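## Task

Using the forceps T1, take yellow vial 4 out of well E2 of the vial rack R1 and set it down in well F5 of the tube carrier TC, resting on that well's floor. Every other vial must still stand upright in its own well, and both R1 and TC must stay seated in their nests. T1 must go back into its holder H1 with both tips in one slot, and H1 must stand flat on its base. Nothing may depend on the robot holding it at the end. Release everything and move the arms away before finishing.

## Robot and tools

Setup. Two six-joint arms, left_arm and right_arm, each with a parallel gripper, work in a simulated scene. TC sits between them. Well labels are printed on the tops of R1 and TC: letters name rows, numbers name columns, and a triangle marks A1. Vials are lifted by gripping their caps with the forceps T1, which are stored in holder H1.

Frames. All reported poses share one scene frame. Its origin is on the tabletop midway between the arms, +z is up, +x points out across the table, and left_arm sits on the +y side. The arm names say nothing about which side of an image they appear on. Arm roots: left_arm at (-0.049, +0.282, 0) m with quat_wxyz (+0.999, 0, 0, +0.054); right_arm at (-0.050, -0.358, 0) m with quat_wxyz (+0.998, 0, 0, +0.058). The gripper fingers point along the gripper's +z and close along its y axis. The reported hand point lies between the pads, roughly 1 cm behind the fingertips. That reading gets less accurate the farther the arm reaches.

execute_actions. The argument actions holds zero or one item. An empty list only reports the current state. An item with rows and an optional steps value (1 to 15, default 15) is a motion. Each control step is 1/30 s. The call applies one row per step, and if the rows run out before the steps do, the last row repeats. An item with only steps (up to 300) is a wait that sends no new command. Each row is a single list of 14 numbers covering both arms, even if only one arm moves: left_arm waist, shoulder, elbow, wrist pitch, wrist yaw, wrist roll, opening, then the same seven for right_arm. The joint values are absolute target angles in radians, in the form Joint positions reports them. They are not offsets. Stated ranges per arm, in that order: waist -2.618 to 3.054, shoulder 0.000 to 3.142, elbow 0.000 to 3.142, wrist pitch -1.571 to 1.571, wrist yaw -1.571 to 1.571, wrist roll -2.094 to 2.094. The real ends may differ from these by up to 0.036 rad. The call is rejected, and nothing is sent, if a target goes more than 0.036 rad beyond a stated end and is also farther out than the joint's current angle. A target past the real end is clipped to that end, and "joint sent to its limit" may then appear, possibly for an earlier action. The opening value is an absolute gripper command from -1 (closed) to +1 (fully open). pictures (true/false) decides whether camera images come back.

Motion rules. On each step, every joint's target is clamped to a fixed lead over its measured angle: waist 0.202, shoulder 0.258, elbow 0.238, wrist pitch 0.573, wrist yaw and wrist roll 0.522 rad. If a step's targets would move a gripper more than 70 mm from where it is, the whole arm's targets are scaled back. Large moves therefore take several calls. Friction can leave a joint as much as 0.031 rad short of its target, and a change smaller than that may not move it. Between calls the arms keep heading toward the last row until they settle or a step is HELD.

Gripping. grip_measured uses the same -1 to +1 scale. The pads meet near -0.94, and each millimetre of object width adds about 0.0208. Each gripper has its own fixed offset of up to about 0.02. To grip, command a value below the object's width reading: the lower it is, the harder the squeeze, up to about 50 to 62 N per pad, and less on parts thinner than about 5 mm. Keep sending that same value to hold on. The Joint positions opening, in metres, runs from 0.093 fully open to 0.000 closed. On a gripped rigid part it can read as much as about 12 mm below the part's width.

Result lines. Each result gives a state line per arm with position in m and quat_wxyz, plus Joint positions, Joint velocities and joint torques. The torque readings carry offsets and noise, so they do not reliably show contact. "joint command not followed" means a clearance check changed or blocked some targets. HELD marks steps on which all or part of your row was not sent. MOTOR HOT warns from 75 °C. An OVER-TEMPERATURE FAULT means an arm stopped, and at 100 °C it goes limp and falls. Avoid holding loads for long.

zoom_image. Pass camera (cam_head_left, cam_head_right, cam_left_wrist or cam_right_wrist; each image is 504x504) and region [x0, y0, x1, y1] in image pixels from the top-left corner, no larger than 504 by 504. It returns a closer view of that camera's latest image.

read_manual. Returns only licence text and does not move anything.

finished_scene. Pass scene, the number of the scene currently running. Replying with no tool call ends everything.

Avoid. Do not knock or place anything off the table. Do not let the arms collide or press on each other. Do not drop, slam or push hard on objects. Occasional brief tugs may disturb a held part or a loose object, so grip firmly. Finish by releasing T1 in H1 and moving both grippers clear.

Each tool is called after ">>>" as name(argument=value, ...), one argument or row to a line, values as JSON.

## Session

>>> execute_actions(
  actions=[],
)

Scene clock: 0.00 s of 12600.00 s.
left_arm: end_effector_position=(+0.5177, +0.4265, +0.1530) grip_measured=+1.000 end_effector_quat_wxyz=(+0.300, -0.556, +0.701, -0.332) | right_arm: end_effector_position=(+0.0785, -0.1489, +0.1240) grip_measured=+0.991 end_effector_quat_wxyz=(-0.063, +0.898, -0.351, -0.259)
Joint positions: left_arm=[ 0.258  2.124  1.741 -0.333  0.418 -1.168  0.093] | right_arm=[ 0.559  1.561  1.177 -1.353 -0.515 -1.766  0.093]
Joint velocities: left_arm=[-0.002  0.012  0.007  0.007  0.037 -0.007  0.   ] | right_arm=[-0.017 -0.002  0.002  0.007 -0.037 -0.007  0.   ]
Joint torques (N m, as the arm reports them, + toward a larger angle): no reading
Motor temperatures (°C, as the motors report them): left_arm=[23 24 24 24 23 24] | right_arm=[23 25 23 23 22 24]

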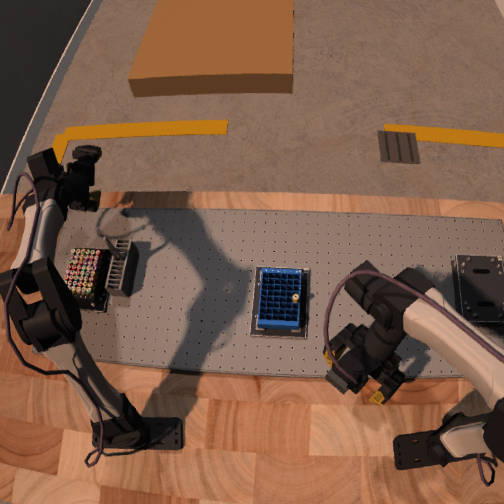

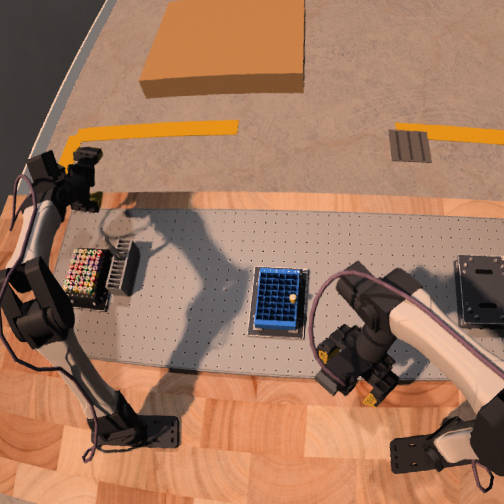

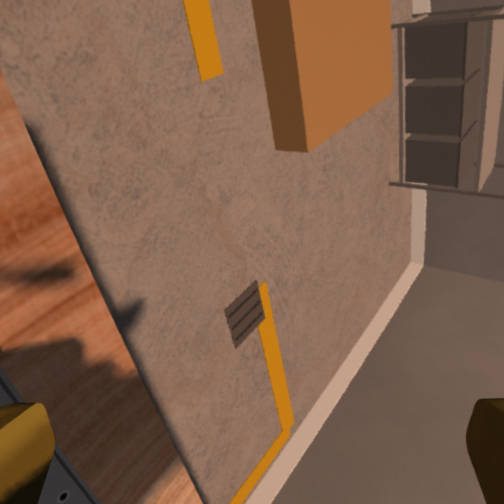

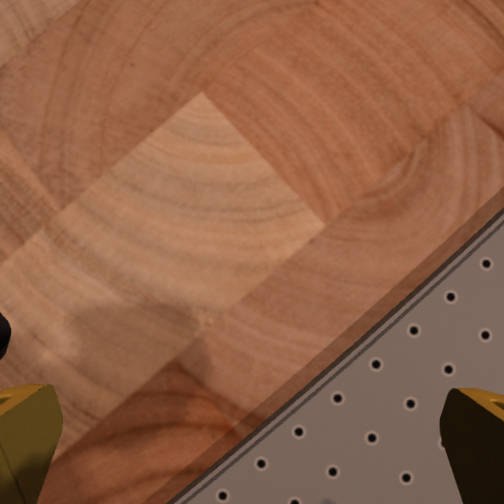

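>>> zoom_image(
  camera="cam_head_left",
  region=[50, 200, 170, 320],
)

>>> zoom_image(
  camera="cam_head_left",
  region=[230, 250, 330, 350],
)

Region (50, 200, 170, 320) of cam_head_left's 504x504 image, scaled by 4.200, with more detail than that image has.

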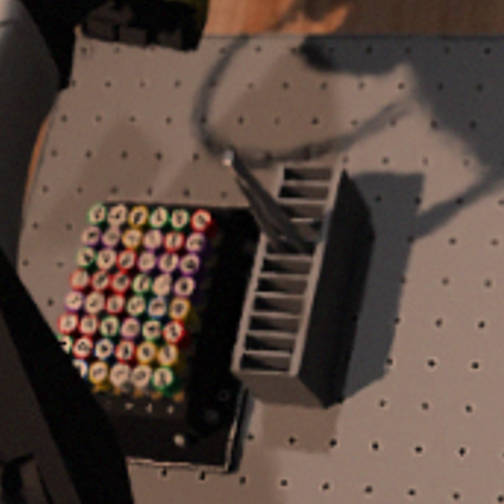

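Region (230, 250, 330, 350) of cam_head_left's 504x504 image, scaled by 5.040, with more detail than that image has.

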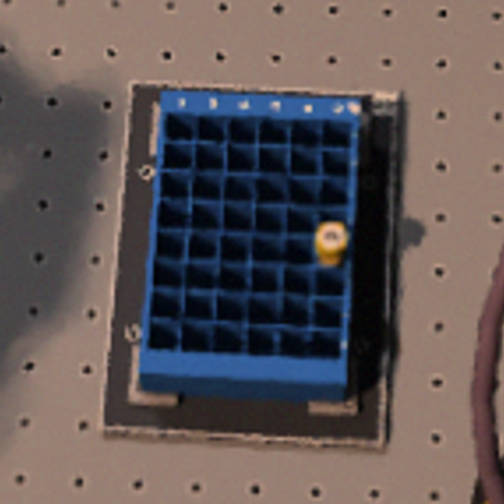

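>>> execute_actions(
  actions=[
    {"rows":[[0.186,1.90,1.986,-1.55,0,0,1,0.559,1.561,1.177,-1.353,-0.515,-1.766,1]],"steps":15},
  ],
  pictures=false,
)

>>> execute_actions(
  actions=[
    {"steps":30},
  ],
)

Scene clock: 18.43 s of 12600.00 s.
left_arm: end_effector_position=(+0.3462, +0.3978, +0.2188) grip_measured=+1.000 end_effector_quat_wxyz=(+0.154, -0.236, +0.959, -0.012) | right_arm: end_effector_position=(+0.0785, -0.1489, +0.1240) grip_measured=+0.991 end_effector_quat_wxyz=(-0.063, +0.898, -0.351, -0.259)
Joint positions: left_arm=[ 0.194  1.881  1.983 -1.366  0.043 -0.186  0.093] | right_arm=[ 0.559  1.561  1.177 -1.353 -0.515 -1.766  0.093]
Joint velocities: left_arm=[-0.007  0.134 -0.017 -1.37  -0.286  1.136  0.   ] | right_arm=[-0.002  0.007 -0.022 -0.051 -0.007  0.022  0.   ]
Joint torques (N m, as the arm reports them, + toward a larger angle): left_arm=[-1.36 -9.78  8.02  1.09  0.    0.06] | right_arm=[-0.1  -5.54  6.09 -0.09 -0.38 -0.03]
Motor temperatures (°C, as the motors report them): left_arm=[23 32 27 27 23 24] | right_arm=[23 27 25 23 22 24]
Steps of this call (steps 1 to 90: nothing new was sent; then 14.93 s passed at rest; steps 91 to 105: all 15 steps of this action). Readings (joint positions):
91: left_arm=[0.254 2.119 1.760 -0.379 0.385 -1.126] | right_arm=[0.559 1.561 1.177 -1.353 -0.515 -1.766]
92: left_arm=[0.249 2.111 1.785 -0.450 0.343 -1.074] | right_arm=[0.559 1.561 1.177 -1.353 -0.515 -1.766]
94: left_arm=[0.234 2.074 1.836 -0.582 0.270 -0.963] | right_arm=[0.559 1.561 1.177 -1.353 -0.515 -1.766]
98: left_arm=[0.204 1.963 1.934 -0.873 0.152 -0.682] | right_arm=[0.559 1.561 1.177 -1.353 -0.515 -1.766]
105: the state above

Scene clock: 19.43 s of 12600.00 s.
left_arm: end_effector_position=(+0.3073, +0.3919, +0.2041) grip_measured=+1.000 end_effector_quat_wxyz=(+0.060, -0.154, +0.986, +0.005) | right_arm: end_effector_position=(+0.0785, -0.1489, +0.1240) grip_measured=+0.991 end_effector_quat_wxyz=(-0.063, +0.898, -0.351, -0.259)
Joint positions: left_arm=[ 0.194  1.896  1.983 -1.537  0.008 -0.007  0.093] | right_arm=[ 0.559  1.561  1.177 -1.353 -0.515 -1.766  0.093]
Joint velocities: left_arm=[-0.007 -0.002 -0.012  0.007  0.051  0.051  0.   ] | right_arm=[-0.002 -0.002  0.012 -0.007 -0.022  0.037 -0.   ]
Joint torques (N m, as the arm reports them, + toward a larger angle): left_arm=[ -1.15 -10.35   7.43   0.46  -0.01   0.09] | right_arm=[-0.21 -5.62  6.02 -0.05 -0.38 -0.04]
Motor temperatures (°C, as the motors report them): left_arm=[23 32 27 27 23 24] | right_arm=[23 27 25 23 22 24]
Steps of this call (steps 1 to 30: the robot went on to your last target). Readings (joint positions):
1: left_arm=[0.194 1.885 1.983 -1.406 0.036 -0.150] | right_arm=[0.559 1.561 1.177 -1.353 -0.515 -1.766]
2: left_arm=[0.194 1.889 1.983 -1.436 0.030 -0.121] | right_arm=[0.559 1.561 1.177 -1.353 -0.515 -1.766]
4: left_arm=[0.194 1.895 1.983 -1.477 0.022 -0.080] | right_arm=[0.559 1.561 1.177 -1.353 -0.515 -1.766]
8: left_arm=[0.194 1.896 1.983 -1.516 0.013 -0.036] | right_arm=[0.559 1.561 1.177 -1.353 -0.515 -1.766]
30: the state above
All arms were judged still, so your last target was given up. Only a new action makes them travel on or press farther. Fingers that are still opening or closing keep moving.

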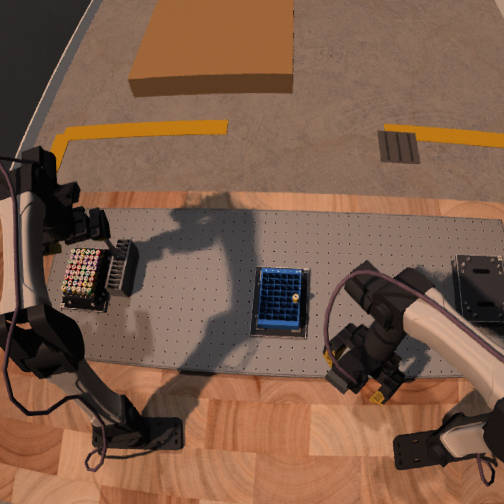

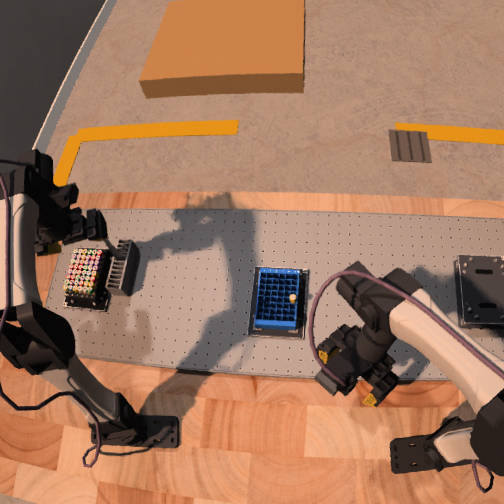

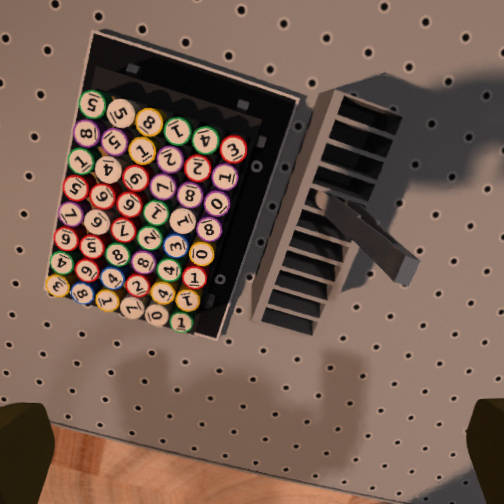

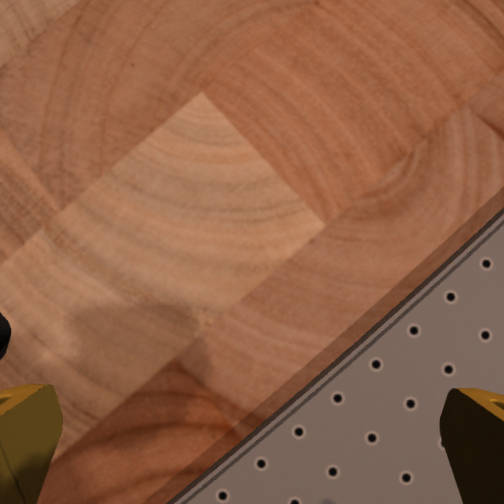

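>>> execute_actions(
  actions=[
    {"rows":[[-0.003,1.681,1.347,-1.237,0,0.105,1,0.559,1.561,1.177,-1.353,-0.515,-1.766,1]],"steps":15},
  ],
  pictures=false,
)

>>> execute_actions(
  actions=[
    {"steps":30},
  ],
)

Scene clock: 33.77 s of 12600.00 s.
left_arm: end_effector_position=(+0.2415, +0.3091, +0.1045) grip_measured=+1.000 end_effector_quat_wxyz=(-0.025, -0.001, +1.000, -0.006) | right_arm: end_effector_position=(+0.0785, -0.1489, +0.1240) grip_measured=+0.991 end_effector_quat_wxyz=(-0.063, +0.898, -0.351, -0.259)
Joint positions: left_arm=[-0.012  1.697  1.342 -1.268  0.008  0.094  0.093] | right_arm=[ 0.559  1.561  1.177 -1.353 -0.515 -1.766  0.093]
Joint velocities: left_arm=[ 0.002 -0.017  0.007  0.022 -0.022  0.022  0.   ] | right_arm=[-0.007 -0.002 -0.002  0.007  0.007  0.007 -0.001]
Joint torques (N m, as the arm reports them, + toward a larger angle): left_arm=[ 0.04 -9.83  7.78  0.29 -0.05  0.12] | right_arm=[-0.07 -5.34  6.28 -0.11 -0.38 -0.02]
Motor temperatures (°C, as the motors report them): left_arm=[23 33 28 26 23 24] | right_arm=[23 27 26 23 22 24]
Steps of this call (steps 1 to 90: nothing new was sent; then 10.83 s passed at rest; steps 91 to 105: all 15 steps of this action). Readings (joint positions):
91: left_arm=[0.175 1.864 1.931 -1.480 -0.004 0.007] | right_arm=[0.559 1.561 1.177 -1.353 -0.515 -1.766]
92: left_arm=[0.135 1.812 1.841 -1.412 -0.013 0.024] | right_arm=[0.559 1.561 1.177 -1.353 -0.515 -1.766]
94: left_arm=[0.031 1.718 1.680 -1.342 -0.005 0.051] | right_arm=[0.559 1.561 1.177 -1.353 -0.515 -1.766]
98: left_arm=[-0.020 1.663 1.411 -1.294 0.010 0.081] | right_arm=[0.559 1.561 1.177 -1.353 -0.515 -1.766]
105: the state above

Scene clock: 34.77 s of 12600.00 s.
left_arm: end_effector_position=(+0.2455, +0.3095, +0.1044) grip_measured=+1.000 end_effector_quat_wxyz=(-0.017, +0.000, +1.000, -0.005) | right_arm: end_effector_position=(+0.0785, -0.1489, +0.1240) grip_measured=+0.991 end_effector_quat_wxyz=(-0.063, +0.898, -0.351, -0.259)
Joint positions: left_arm=[-0.012  1.696  1.342 -1.251  0.008  0.098  0.093] | right_arm=[ 0.559  1.561  1.177 -1.353 -0.515 -1.766  0.093]
Joint velocities: left_arm=[-0.002  0.002  0.012 -0.051  0.022 -0.022  0.   ] | right_arm=[ 0.017  0.002 -0.012 -0.095  0.051 -0.007  0.001]
Joint torques (N m, as the arm reports them, + toward a larger angle): left_arm=[  0.07 -10.11   7.67   0.37  -0.03   0.09] | right_arm=[ 0.01 -5.59  6.09 -0.09 -0.4  -0.05]
Motor temperatures (°C, as the motors report them): left_arm=[23 33 28 26 23 24] | right_arm=[23 27 26 23 22 24]
Steps of this call (steps 1 to 30: the robot went on to your last target). Readings (joint positions):
1: left_arm=[-0.012 1.696 1.342 -1.264 0.008 0.095] | right_arm=[0.559 1.561 1.177 -1.353 -0.515 -1.766]
2: left_arm=[-0.012 1.696 1.342 -1.261 0.008 0.095] | right_arm=[0.559 1.561 1.177 -1.353 -0.515 -1.766]
4: left_arm=[-0.012 1.696 1.342 -1.256 0.008 0.096] | right_arm=[0.559 1.561 1.177 -1.353 -0.515 -1.766]
8: left_arm=[-0.012 1.696 1.342 -1.253 0.008 0.097] | right_arm=[0.559 1.561 1.177 -1.353 -0.515 -1.766]
30: the state above
All arms were judged still, so your last target was given up. Only a new action makes them travel on or press farther. Fingers that are still opening or closing keep moving.

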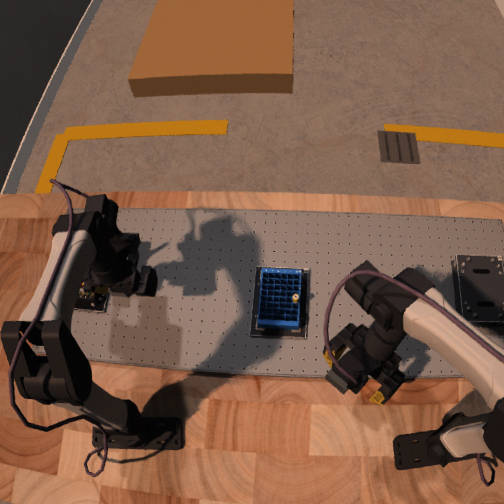

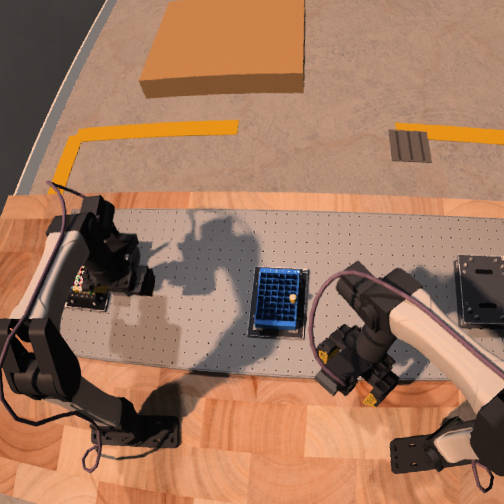

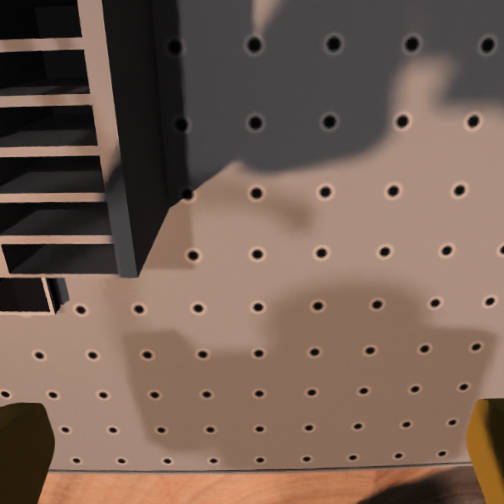

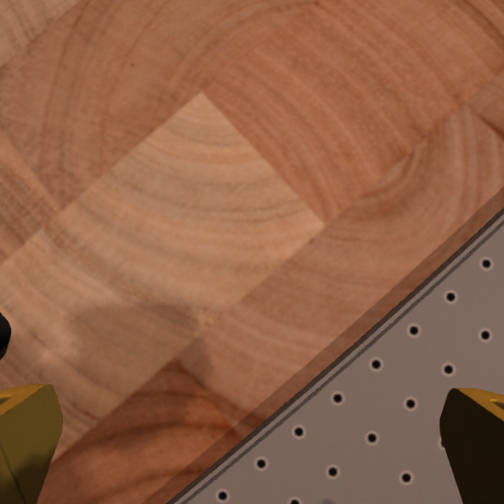

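>>> execute_actions(
  actions=[
    {"rows":[[0.131,1.70,1.545,-1.41,0,0.239,1,0.559,1.561,1.177,-1.353,-0.515,-1.766,1]],"steps":15},
  ],
  pictures=false,
)

>>> execute_actions(
  actions=[
    {"steps":30},
  ],
)

Scene clock: 41.10 s of 12600.00 s.
left_arm: end_effector_position=(+0.2519, +0.3573, +0.1525) grip_measured=+1.000 end_effector_quat_wxyz=(+0.009, -0.009, +1.000, +0.002) | right_arm: end_effector_position=(+0.0785, -0.1489, +0.1240) grip_measured=+0.991 end_effector_quat_wxyz=(-0.063, +0.898, -0.351, -0.259)
Joint positions: left_arm=[ 0.136  1.699  1.537 -1.39  -0.     0.227  0.093] | right_arm=[ 0.559  1.561  1.177 -1.353 -0.515 -1.766  0.093]
Joint velocities: left_arm=[-0.017 -0.007 -0.012 -0.051  0.007  0.081  0.   ] | right_arm=[-0.002  0.002 -0.012 -0.007  0.066  0.007  0.   ]
Joint torques (N m, as the arm reports them, + toward a larger angle): left_arm=[-0.9  -8.67  8.19  0.27  0.04  0.07] | right_arm=[-0.18 -5.35  6.13 -0.11 -0.39 -0.04]
Motor temperatures (°C, as the motors report them): left_arm=[23 34 28 25 23 24] | right_arm=[23 28 26 23 22 24]
Steps of this call (steps 1 to 90: nothing new was sent; then 2.83 s passed at rest; steps 91 to 105: all 15 steps of this action). Readings (joint positions):
91: left_arm=[0.004 1.704 1.372 -1.284 0.014 0.120] | right_arm=[0.559 1.561 1.177 -1.353 -0.515 -1.766]
92: left_arm=[0.037 1.716 1.422 -1.320 0.016 0.144] | right_arm=[0.559 1.561 1.177 -1.353 -0.515 -1.766]
94: left_arm=[0.106 1.715 1.501 -1.334 0.010 0.175] | right_arm=[0.559 1.561 1.177 -1.353 -0.515 -1.766]
98: left_arm=[0.136 1.699 1.537 -1.358 -0.000 0.208] | right_arm=[0.559 1.561 1.177 -1.353 -0.515 -1.766]
105: the state above

Scene clock: 42.10 s of 12600.00 s.
left_arm: end_effector_position=(+0.2504, +0.3570, +0.1525) grip_measured=+1.000 end_effector_quat_wxyz=(+0.006, -0.006, +1.000, +0.001) | right_arm: end_effector_position=(+0.0785, -0.1489, +0.1240) grip_measured=+0.991 end_effector_quat_wxyz=(-0.063, +0.898, -0.351, -0.259)
Joint positions: left_arm=[ 0.136  1.699  1.537 -1.396 -0.     0.232  0.093] | right_arm=[ 0.559  1.561  1.177 -1.353 -0.515 -1.766  0.093]
Joint velocities: left_arm=[ 0.022 -0.012  0.002 -0.022 -0.007 -0.007  0.   ] | right_arm=[ 0.007 -0.002  0.017  0.007  0.037  0.037  0.   ]
Joint torques (N m, as the arm reports them, + toward a larger angle): left_arm=[-0.89 -8.54  8.09  0.24  0.04  0.12] | right_arm=[-0.24 -5.43  5.97 -0.02 -0.42 -0.02]
Motor temperatures (°C, as the motors report them): left_arm=[23 34 28 25 23 24] | right_arm=[23 28 26 23 22 24]
Steps of this call (steps 1 to 15: the robot went on to your last target; steps 16 to 30: nothing new was sent). Readings (joint positions):
1: left_arm=[0.136 1.699 1.537 -1.392 -0.000 0.228] | right_arm=[0.559 1.561 1.177 -1.353 -0.515 -1.766]
2: left_arm=[0.136 1.699 1.537 -1.393 -0.000 0.229] | right_arm=[0.559 1.561 1.177 -1.353 -0.515 -1.766]
4: left_arm=[0.136 1.699 1.537 -1.395 -0.000 0.230] | right_arm=[0.559 1.561 1.177 -1.353 -0.515 -1.766]
8: left_arm=[0.136 1.699 1.537 -1.396 -0.000 0.231] | right_arm=[0.559 1.561 1.177 -1.353 -0.515 -1.766]
30: the state above
All arms were judged still, so your last target was given up. Only a new action makes them travel on or press farther. Fingers that are still opening or closing keep moving.

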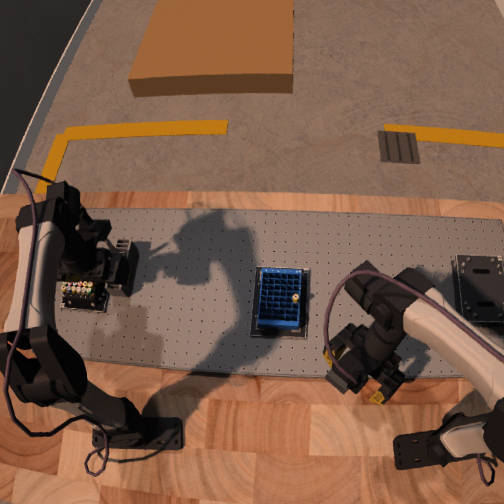

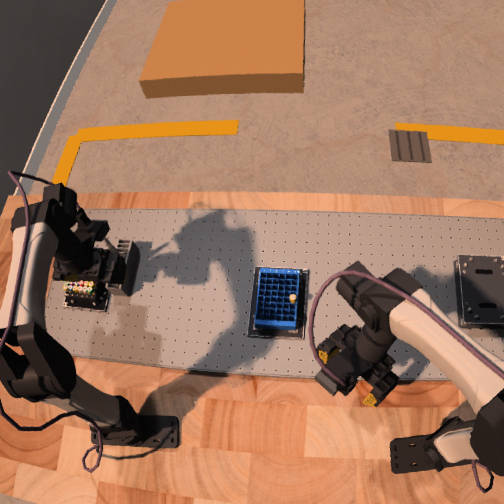

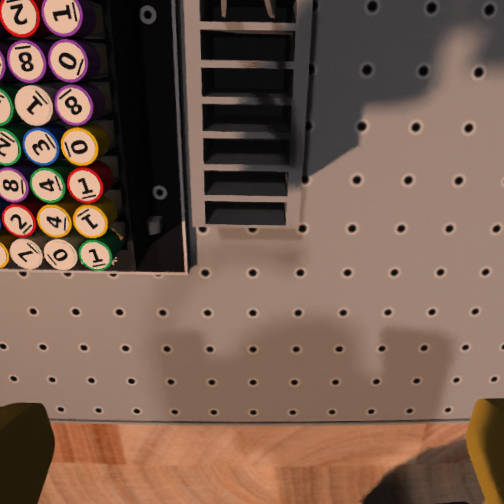

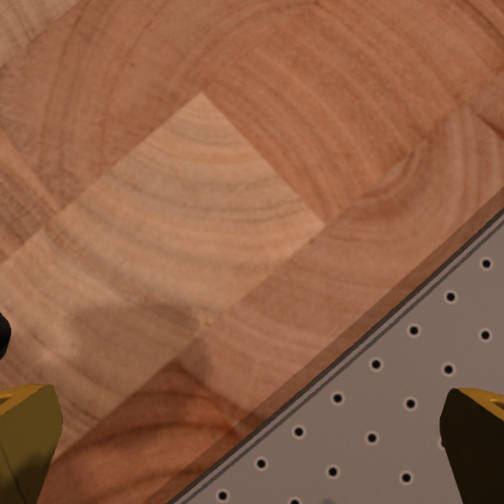

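>>> execute_actions(
  actions=[
    {"rows":[[0.09,2.0,1.94,-1.50,0,0.198,1,0.559,1.561,1.177,-1.353,-0.515,-1.766,1]],"steps":15},
  ],
  pictures=false,
)

>>> execute_actions(
  actions=[
    {"steps":30},
  ],
)

Scene clock: 45.67 s of 12600.00 s.
left_arm: end_effector_position=(+0.3251, +0.3596, +0.1446) grip_measured=+1.000 end_effector_quat_wxyz=(-0.005, +0.001, +1.000, +0.000) | right_arm: end_effector_position=(+0.0785, -0.1489, +0.1240) grip_measured=+0.991 end_effector_quat_wxyz=(-0.063, +0.898, -0.351, -0.259)
Joint positions: left_arm=[ 0.095  2.018  1.919 -1.481 -0.002  0.206  0.093] | right_arm=[ 0.559  1.561  1.177 -1.353 -0.515 -1.766  0.093]
Joint velocities: left_arm=[ 0.007 -0.012  0.007 -0.125  0.022  0.037  0.   ] | right_arm=[ 0.012 -0.012 -0.012 -0.037  0.007 -0.007 -0.001]
Joint torques (N m, as the arm reports them, + toward a larger angle): left_arm=[ -0.92 -13.49   9.19   0.16   0.04  -0.08] | right_arm=[ 0.04 -5.51  5.96 -0.08 -0.34 -0.04]
Motor temperatures (°C, as the motors report them): left_arm=[23 34 28 25 23 24] | right_arm=[23 28 26 23 22 24]
Steps of this call (steps 1 to 90: nothing new was sent; then 0.07 s passed at rest; steps 91 to 105: all 15 steps of this action). Readings (joint positions):
91: left_arm=[0.132 1.735 1.584 -1.442 -0.002 0.228] | right_arm=[0.559 1.561 1.177 -1.353 -0.515 -1.766]
92: left_arm=[0.124 1.801 1.674 -1.484 -0.002 0.223] | right_arm=[0.559 1.561 1.177 -1.353 -0.515 -1.766]
94: left_arm=[0.106 1.935 1.836 -1.479 -0.002 0.217] | right_arm=[0.559 1.561 1.177 -1.353 -0.515 -1.766]
98: left_arm=[0.095 2.023 1.906 -1.458 -0.002 0.210] | right_arm=[0.559 1.561 1.177 -1.353 -0.515 -1.766]
105: the state above

Scene clock: 46.67 s of 12600.00 s.
left_arm: end_effector_position=(+0.3238, +0.3594, +0.1446) grip_measured=+1.000 end_effector_quat_wxyz=(-0.007, +0.001, +1.000, -0.001) | right_arm: end_effector_position=(+0.0785, -0.1489, +0.1240) grip_measured=+0.991 end_effector_quat_wxyz=(-0.063, +0.898, -0.351, -0.259)
Joint positions: left_arm=[ 0.095  2.018  1.919 -1.487 -0.002  0.205  0.093] | right_arm=[ 0.559  1.561  1.177 -1.353 -0.515 -1.766  0.093]
Joint velocities: left_arm=[-0.007 -0.007 -0.022  0.007  0.037 -0.022  0.   ] | right_arm=[ 0.002 -0.012 -0.007  0.022  0.007  0.007  0.001]
Joint torques (N m, as the arm reports them, + toward a larger angle): left_arm=[ -1.03 -13.54   9.11   0.16   0.08  -0.1 ] | right_arm=[-0.04 -5.52  6.05 -0.06 -0.37 -0.06]
Motor temperatures (°C, as the motors report them): left_arm=[23 34 28 25 23 24] | right_arm=[23 28 26 23 22 24]
Steps of this call (steps 1 to 15: the robot went on to your last target; steps 16 to 30: nothing new was sent). Readings (joint positions):
1: left_arm=[0.095 2.018 1.919 -1.482 -0.002 0.206] | right_arm=[0.559 1.561 1.177 -1.353 -0.515 -1.766]
2: left_arm=[0.095 2.018 1.919 -1.483 -0.002 0.206] | right_arm=[0.559 1.561 1.177 -1.353 -0.515 -1.766]
4: left_arm=[0.095 2.018 1.919 -1.485 -0.002 0.205] | right_arm=[0.559 1.561 1.177 -1.353 -0.515 -1.766]
8: left_arm=[0.095 2.018 1.919 -1.486 -0.002 0.205] | right_arm=[0.559 1.561 1.177 -1.353 -0.515 -1.766]
30: the state above
All arms were judged still, so your last target was given up. Only a new action makes them travel on or press farther. Fingers that are still opening or closing keep moving.

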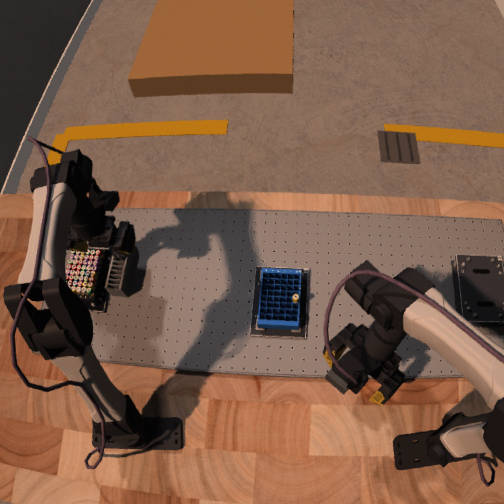

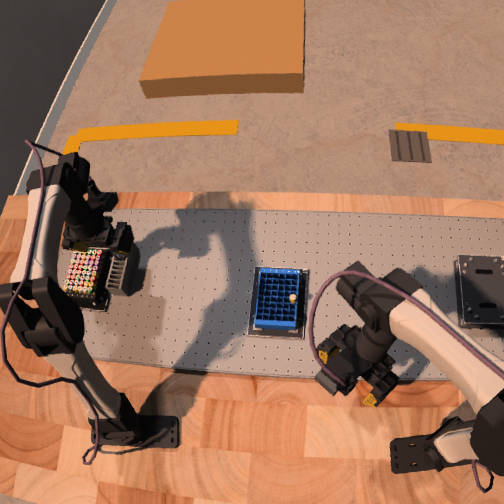

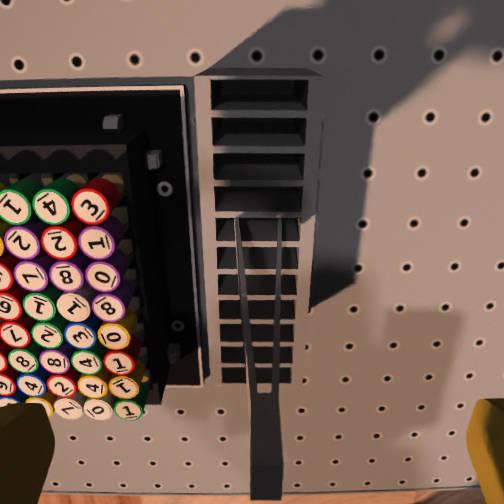

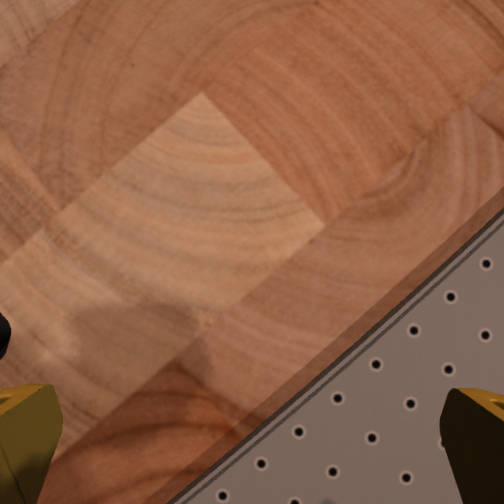

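>>> execute_actions(
  actions=[
    {"rows":[[0.09,1.985,1.685,-1.25,0,0.198,0.0,0.559,1.561,1.177,-1.353,-0.515,-1.766,1]],"steps":15},
  ],
  pictures=false,
)

>>> execute_actions(
  actions=[
    {"steps":30},
  ],
)

Scene clock: 50.67 s of 12600.00 s.
left_arm: end_effector_position=(+0.3227, +0.3591, +0.0957) grip_measured=+0.001 end_effector_quat_wxyz=(-0.002, +0.001, +1.000, +0.001) | right_arm: end_effector_position=(+0.0785, -0.1489, +0.1240) grip_measured=+0.991 end_effector_quat_wxyz=(-0.063, +0.898, -0.351, -0.259)
Joint positions: left_arm=[ 0.095  1.995  1.691 -1.271 -0.002  0.205  0.045] | right_arm=[ 0.559  1.561  1.177 -1.353 -0.515 -1.766  0.093]
Joint velocities: left_arm=[-0.002 -0.007 -0.007  0.139 -0.022 -0.081  0.   ] | right_arm=[-0.007 -0.012 -0.017  0.022  0.037 -0.022 -0.001]
Joint torques (N m, as the arm reports them, + toward a larger angle): left_arm=[ -1.04 -12.86   7.03   0.47   0.05  -0.04] | right_arm=[-0.07 -5.51  6.09 -0.08 -0.41 -0.03]
Motor temperatures (°C, as the motors report them): left_arm=[23 35 29 25 23 24] | right_arm=[23 28 27 23 22 24]
Steps of this call (steps 1 to 90: nothing new was sent; then 0.50 s passed at rest; steps 91 to 105: all 15 steps of this action). Readings (joint positions):
91: left_arm=[0.095 2.004 1.876 -1.443 -0.002 0.205] | right_arm=[0.559 1.561 1.177 -1.353 -0.515 -1.766]
92: left_arm=[0.095 1.984 1.812 -1.394 -0.002 0.205] | right_arm=[0.559 1.561 1.177 -1.353 -0.515 -1.766]
94: left_arm=[0.095 1.980 1.730 -1.357 -0.002 0.205] | right_arm=[0.559 1.561 1.177 -1.353 -0.515 -1.766]
98: left_arm=[0.095 1.997 1.691 -1.310 -0.002 0.205] | right_arm=[0.559 1.561 1.177 -1.353 -0.515 -1.766]
105: the state above

Scene clock: 51.67 s of 12600.00 s.
left_arm: end_effector_position=(+0.3245, +0.3595, +0.0957) grip_measured=+0.001 end_effector_quat_wxyz=(+0.001, +0.001, +1.000, +0.001) | right_arm: end_effector_position=(+0.0785, -0.1489, +0.1240) grip_measured=+0.991 end_effector_quat_wxyz=(-0.063, +0.898, -0.351, -0.259)
Joint positions: left_arm=[ 0.095  1.995  1.691 -1.264 -0.002  0.205  0.045] | right_arm=[ 0.559  1.561  1.177 -1.353 -0.515 -1.766  0.093]
Joint velocities: left_arm=[0.012 0.012 0.002 0.007 0.037 0.051 0.001] | right_arm=[-0.007 -0.002 -0.002 -0.007 -0.022 -0.081 -0.001]
Joint torques (N m, as the arm reports them, + toward a larger angle): left_arm=[ -0.97 -12.86   7.08   0.46   0.05  -0.05] | right_arm=[-0.21 -5.74  6.12 -0.04 -0.41 -0.03]
Motor temperatures (°C, as the motors report them): left_arm=[23 35 29 25 23 24] | right_arm=[23 28 27 23 22 24]
Steps of this call (steps 1 to 15: the robot went on to your last target; steps 16 to 30: nothing new was sent). Readings (joint positions):
1: left_arm=[0.095 1.995 1.691 -1.270 -0.002 0.205] | right_arm=[0.559 1.561 1.177 -1.353 -0.515 -1.766]
2: left_arm=[0.095 1.995 1.691 -1.268 -0.002 0.205] | right_arm=[0.559 1.561 1.177 -1.353 -0.515 -1.766]
4: left_arm=[0.095 1.995 1.691 -1.267 -0.002 0.205] | right_arm=[0.559 1.561 1.177 -1.353 -0.515 -1.766]
8: left_arm=[0.095 1.995 1.691 -1.265 -0.002 0.205] | right_arm=[0.559 1.561 1.177 -1.353 -0.515 -1.766]
30: the state above
All arms were judged still, so your last target was given up. Only a new action makes them travel on or press farther. Fingers that are still opening or closing keep moving.

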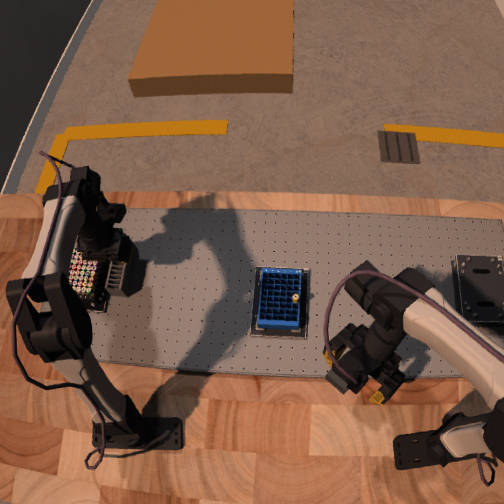

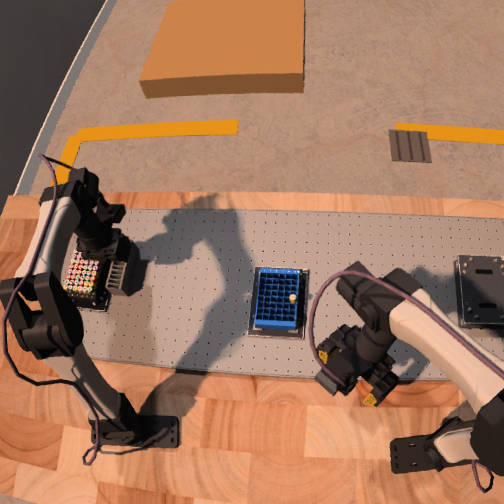

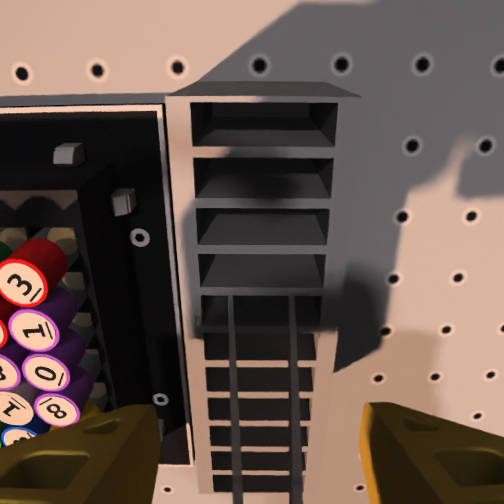

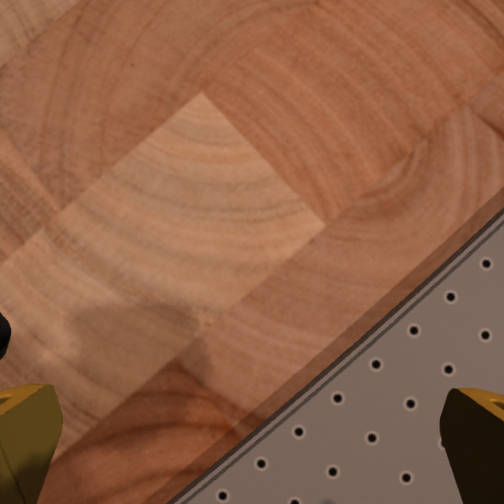

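>>> execute_actions(
  actions=[
    {"rows":[[0.09,1.985,1.685,-1.25,0,0.198,-0.66,0.559,1.561,1.177,-1.353,-0.515,-1.766,1]],"steps":15},
  ],
)

Scene clock: 54.83 s of 12600.00 s.
left_arm: end_effector_position=(+0.3245, +0.3595, +0.0957) grip_measured=-0.659 end_effector_quat_wxyz=(+0.001, +0.001, +1.000, +0.001) | right_arm: end_effector_position=(+0.0785, -0.1489, +0.1240) grip_measured=+0.991 end_effector_quat_wxyz=(-0.063, +0.898, -0.351, -0.259)
Joint positions: left_arm=[ 0.095  1.995  1.691 -1.264 -0.002  0.205  0.014] | right_arm=[ 0.559  1.561  1.177 -1.353 -0.515 -1.766  0.093]
Joint velocities: left_arm=[-0.007  0.022  0.017  0.037 -0.022 -0.022 -0.001] | right_arm=[-0.007 -0.007 -0.002  0.022 -0.066 -0.051  0.001]
Joint torques (N m, as the arm reports them, + toward a larger angle): left_arm=[ -0.83 -12.75   7.02   0.48   0.08  -0.05] | right_arm=[-0.16 -5.58  6.07 -0.11 -0.36 -0.01]
Motor temperatures (°C, as the motors report them): left_arm=[23 36 29 25 23 24] | right_arm=[23 28 27 23 22 24]
Steps of this call (steps 1 to 80: nothing new was sent; steps 81 to 95: all 15 steps of this action). Readings (joint positions):
81: left_arm=[0.095 1.995 1.691 -1.264 -0.002 0.205] | right_arm=[0.559 1.561 1.177 -1.353 -0.515 -1.766]
82: left_arm=[0.095 1.995 1.691 -1.264 -0.002 0.205] | right_arm=[0.559 1.561 1.177 -1.353 -0.515 -1.766]
84: left_arm=[0.095 1.995 1.691 -1.264 -0.002 0.205] | right_arm=[0.559 1.561 1.177 -1.353 -0.515 -1.766]
88: left_arm=[0.095 1.995 1.691 -1.264 -0.002 0.205] | right_arm=[0.559 1.561 1.177 -1.353 -0.515 -1.766]
95: the state above

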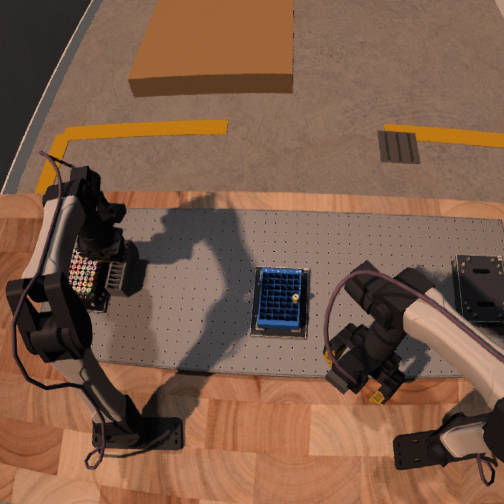

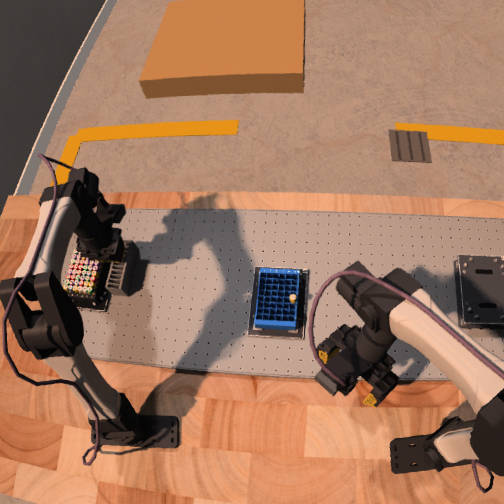

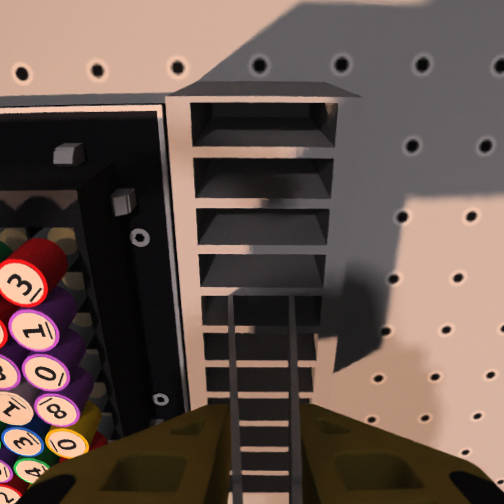

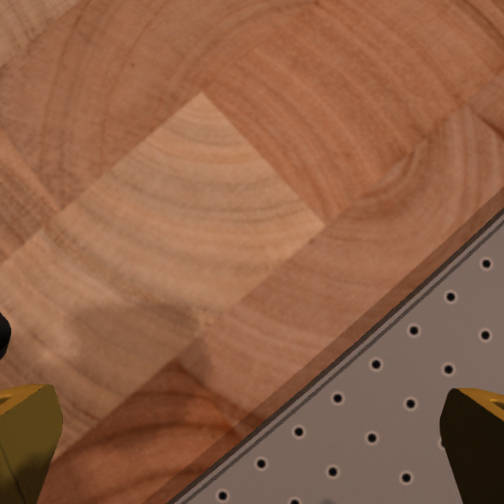

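>>> execute_actions(
  actions=[
    {"rows":[[0.09,1.985,1.685,-1.25,0,0.198,-0.74,0.559,1.561,1.177,-1.353,-0.515,-1.766,1]],"steps":8},
  ],
  pictures=false,
)

>>> execute_actions(
  actions=[
    {"rows":[[0.09,1.99,1.82,-1.385,0,0.198,-0.74,0.559,1.561,1.177,-1.353,-0.515,-1.766,1]],"steps":15},
  ],
  pictures=false,
)

>>> execute_actions(
  actions=[
    {"rows":[[0.09,2.0,1.96,-1.52,0,0.198,-0.74,0.559,1.561,1.177,-1.353,-0.515,-1.766,1]],"steps":15},
  ],
  pictures=false,
)

>>> execute_actions(
  actions=[
    {"steps":20},
  ],
)

Scene clock: 58.90 s of 12600.00 s.
left_arm: end_effector_position=(+0.3245, +0.3595, +0.0957) grip_measured=-0.738 end_effector_quat_wxyz=(+0.001, +0.001, +1.000, +0.001) | right_arm: end_effector_position=(+0.0785, -0.1489, +0.1240) grip_measured=+0.991 end_effector_quat_wxyz=(-0.063, +0.898, -0.351, -0.259)
Joint positions: left_arm=[ 0.095  1.995  1.691 -1.264 -0.002  0.205  0.01 ] | right_arm=[ 0.559  1.561  1.177 -1.353 -0.515 -1.766  0.093]
Joint velocities: left_arm=[-0.002  0.007 -0.002  0.007  0.051  0.022  0.   ] | right_arm=[-0.012  0.002  0.022  0.066 -0.007 -0.066 -0.001]
Joint torques (N m, as the arm reports them, + toward a larger angle): left_arm=[ -0.91 -12.72   7.01   0.44   0.07  -0.06] | right_arm=[ 0.11 -5.42  6.05 -0.08 -0.4  -0.06]
Motor temperatures (°C, as the motors report them): left_arm=[23 36 29 25 23 24] | right_arm=[23 28 27 23 22 24]
Steps of this call (steps 1 to 15: the robot went on to your last target; steps 16 to 90: nothing new was sent; then 0.80 s passed at rest; steps 91 to 98: all 8 steps of this action). Readings (joint positions):
91: left_arm=[0.095 1.995 1.691 -1.264 -0.002 0.205] | right_arm=[0.559 1.561 1.177 -1.353 -0.515 -1.766]
92: left_arm=[0.095 1.995 1.691 -1.264 -0.002 0.205] | right_arm=[0.559 1.561 1.177 -1.353 -0.515 -1.766]
94: left_arm=[0.095 1.995 1.691 -1.264 -0.002 0.205] | right_arm=[0.559 1.561 1.177 -1.353 -0.515 -1.766]
98: the state above

Scene clock: 59.40 s of 12600.00 s.
left_arm: end_effector_position=(+0.3273, +0.3601, +0.1240) grip_measured=-0.738 end_effector_quat_wxyz=(+0.006, +0.001, +1.000, +0.002) | right_arm: end_effector_position=(+0.0785, -0.1489, +0.1240) grip_measured=+0.991 end_effector_quat_wxyz=(-0.063, +0.898, -0.351, -0.259)
Joint positions: left_arm=[ 0.095  1.996  1.805 -1.367 -0.002  0.205  0.01 ] | right_arm=[ 0.559  1.561  1.177 -1.353 -0.515 -1.766  0.093]
Joint velocities: left_arm=[-0.017 -0.012 -0.002 -0.066  0.051  0.022  0.001] | right_arm=[-0.002 -0.007 -0.007  0.051 -0.066  0.037 -0.001]
Joint torques (N m, as the arm reports them, + toward a larger angle): left_arm=[ -0.98 -12.34   8.82   0.2    0.07  -0.09] | right_arm=[-0.18 -5.45  6.06 -0.05 -0.35  0.01]
Motor temperatures (°C, as the motors report them): left_arm=[23 36 29 25 23 24] | right_arm=[23 28 27 23 22 24]
Steps of this call (steps 1 to 15: all 15 steps of this action). Readings (joint positions):
1: left_arm=[0.095 1.999 1.709 -1.285 -0.002 0.205] | right_arm=[0.559 1.561 1.177 -1.353 -0.515 -1.766]
2: left_arm=[0.095 2.006 1.739 -1.310 -0.002 0.205] | right_arm=[0.559 1.561 1.177 -1.353 -0.515 -1.766]
4: left_arm=[0.095 2.005 1.782 -1.328 -0.002 0.205] | right_arm=[0.559 1.561 1.177 -1.353 -0.515 -1.766]
8: left_arm=[0.095 1.996 1.805 -1.347 -0.002 0.205] | right_arm=[0.559 1.561 1.177 -1.353 -0.515 -1.766]
15: the state above

Scene clock: 59.90 s of 12600.00 s.
left_arm: end_effector_position=(+0.3249, +0.3596, +0.1564) grip_measured=-0.738 end_effector_quat_wxyz=(+0.005, +0.001, +1.000, +0.002) | right_arm: end_effector_position=(+0.0785, -0.1489, +0.1240) grip_measured=+0.991 end_effector_quat_wxyz=(-0.063, +0.898, -0.351, -0.259)
Joint positions: left_arm=[ 0.095  2.004  1.946 -1.502 -0.002  0.205  0.01 ] | right_arm=[ 0.559  1.561  1.177 -1.353 -0.515 -1.766  0.093]
Joint velocities: left_arm=[ 0.012  0.002 -0.017 -0.037  0.022 -0.051  0.   ] | right_arm=[ 0.002 -0.007 -0.012  0.007  0.007  0.007  0.   ]
Joint torques (N m, as the arm reports them, + toward a larger angle): left_arm=[ -0.96 -12.11   8.52   0.2    0.06  -0.05] | right_arm=[-0.26 -5.59  5.92 -0.08 -0.37 -0.01]
Motor temperatures (°C, as the motors report them): left_arm=[23 36 29 25 23 24] | right_arm=[23 28 27 23 22 24]
Steps of this call (steps 1 to 15: all 15 steps of this action). Readings (joint positions):
1: left_arm=[0.095 2.003 1.830 -1.395 -0.002 0.205] | right_arm=[0.559 1.561 1.177 -1.353 -0.515 -1.766]
2: left_arm=[0.095 2.014 1.868 -1.425 -0.002 0.205] | right_arm=[0.559 1.561 1.177 -1.353 -0.515 -1.766]
4: left_arm=[0.095 2.014 1.919 -1.447 -0.002 0.205] | right_arm=[0.559 1.561 1.177 -1.353 -0.515 -1.766]
8: left_arm=[0.095 2.004 1.946 -1.477 -0.002 0.205] | right_arm=[0.559 1.561 1.177 -1.353 -0.515 -1.766]
15: the state above

Scene clock: 60.57 s of 12600.00 s.
left_arm: end_effector_position=(+0.3238, +0.3593, +0.1564) grip_measured=-0.738 end_effector_quat_wxyz=(+0.003, +0.001, +1.000, +0.002) | right_arm: end_effector_position=(+0.0785, -0.1489, +0.1240) grip_measured=+0.991 end_effector_quat_wxyz=(-0.063, +0.898, -0.351, -0.259)
Joint positions: left_arm=[ 0.095  2.004  1.946 -1.507 -0.002  0.205  0.01 ] | right_arm=[ 0.559  1.561  1.177 -1.353 -0.515 -1.766  0.093]
Joint velocities: left_arm=[ 0.002  0.012  0.012  0.037 -0.007 -0.007 -0.001] | right_arm=[-0.002  0.007  0.002  0.051 -0.007  0.022 -0.   ]
Joint torques (N m, as the arm reports them, + toward a larger angle): left_arm=[ -0.84 -12.08   8.49   0.24   0.09  -0.09] | right_arm=[-0.25 -5.75  5.86 -0.09 -0.42  0.  ]
Motor temperatures (°C, as the motors report them): left_arm=[23 36 29 25 23 24] | right_arm=[23 28 27 23 22 24]
Steps of this call (steps 1 to 15: the robot went on to your last target; steps 16 to 20: nothing new was sent). Readings (joint positions):
1: left_arm=[0.095 2.004 1.946 -1.503 -0.002 0.205] | right_arm=[0.559 1.561 1.177 -1.353 -0.515 -1.766]
2: left_arm=[0.095 2.004 1.946 -1.504 -0.002 0.205] | right_arm=[0.559 1.561 1.177 -1.353 -0.515 -1.766]
4: left_arm=[0.095 2.004 1.946 -1.505 -0.002 0.205] | right_arm=[0.559 1.561 1.177 -1.353 -0.515 -1.766]
8: left_arm=[0.095 2.004 1.946 -1.506 -0.002 0.205] | right_arm=[0.559 1.561 1.177 -1.353 -0.515 -1.766]
20: the state above
All arms were judged still, so your last target was given up. Only a new action makes them travel on or press farther. Fingers that are still opening or closing keep moving.

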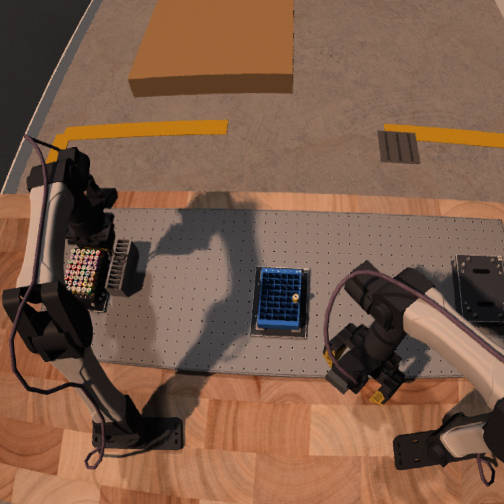

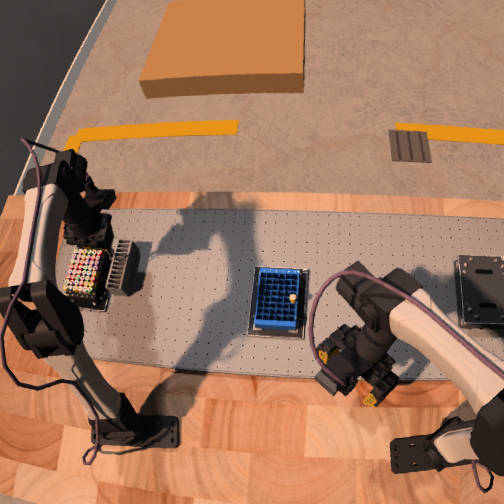

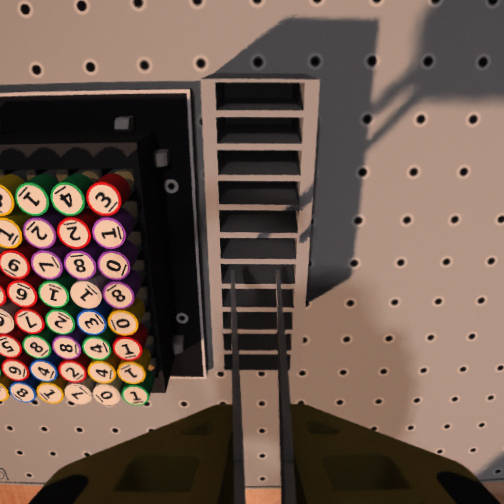

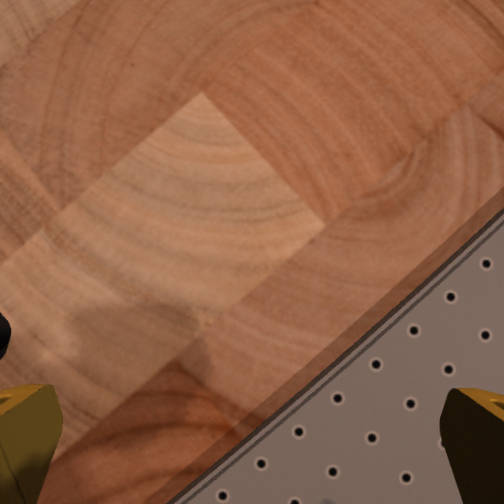

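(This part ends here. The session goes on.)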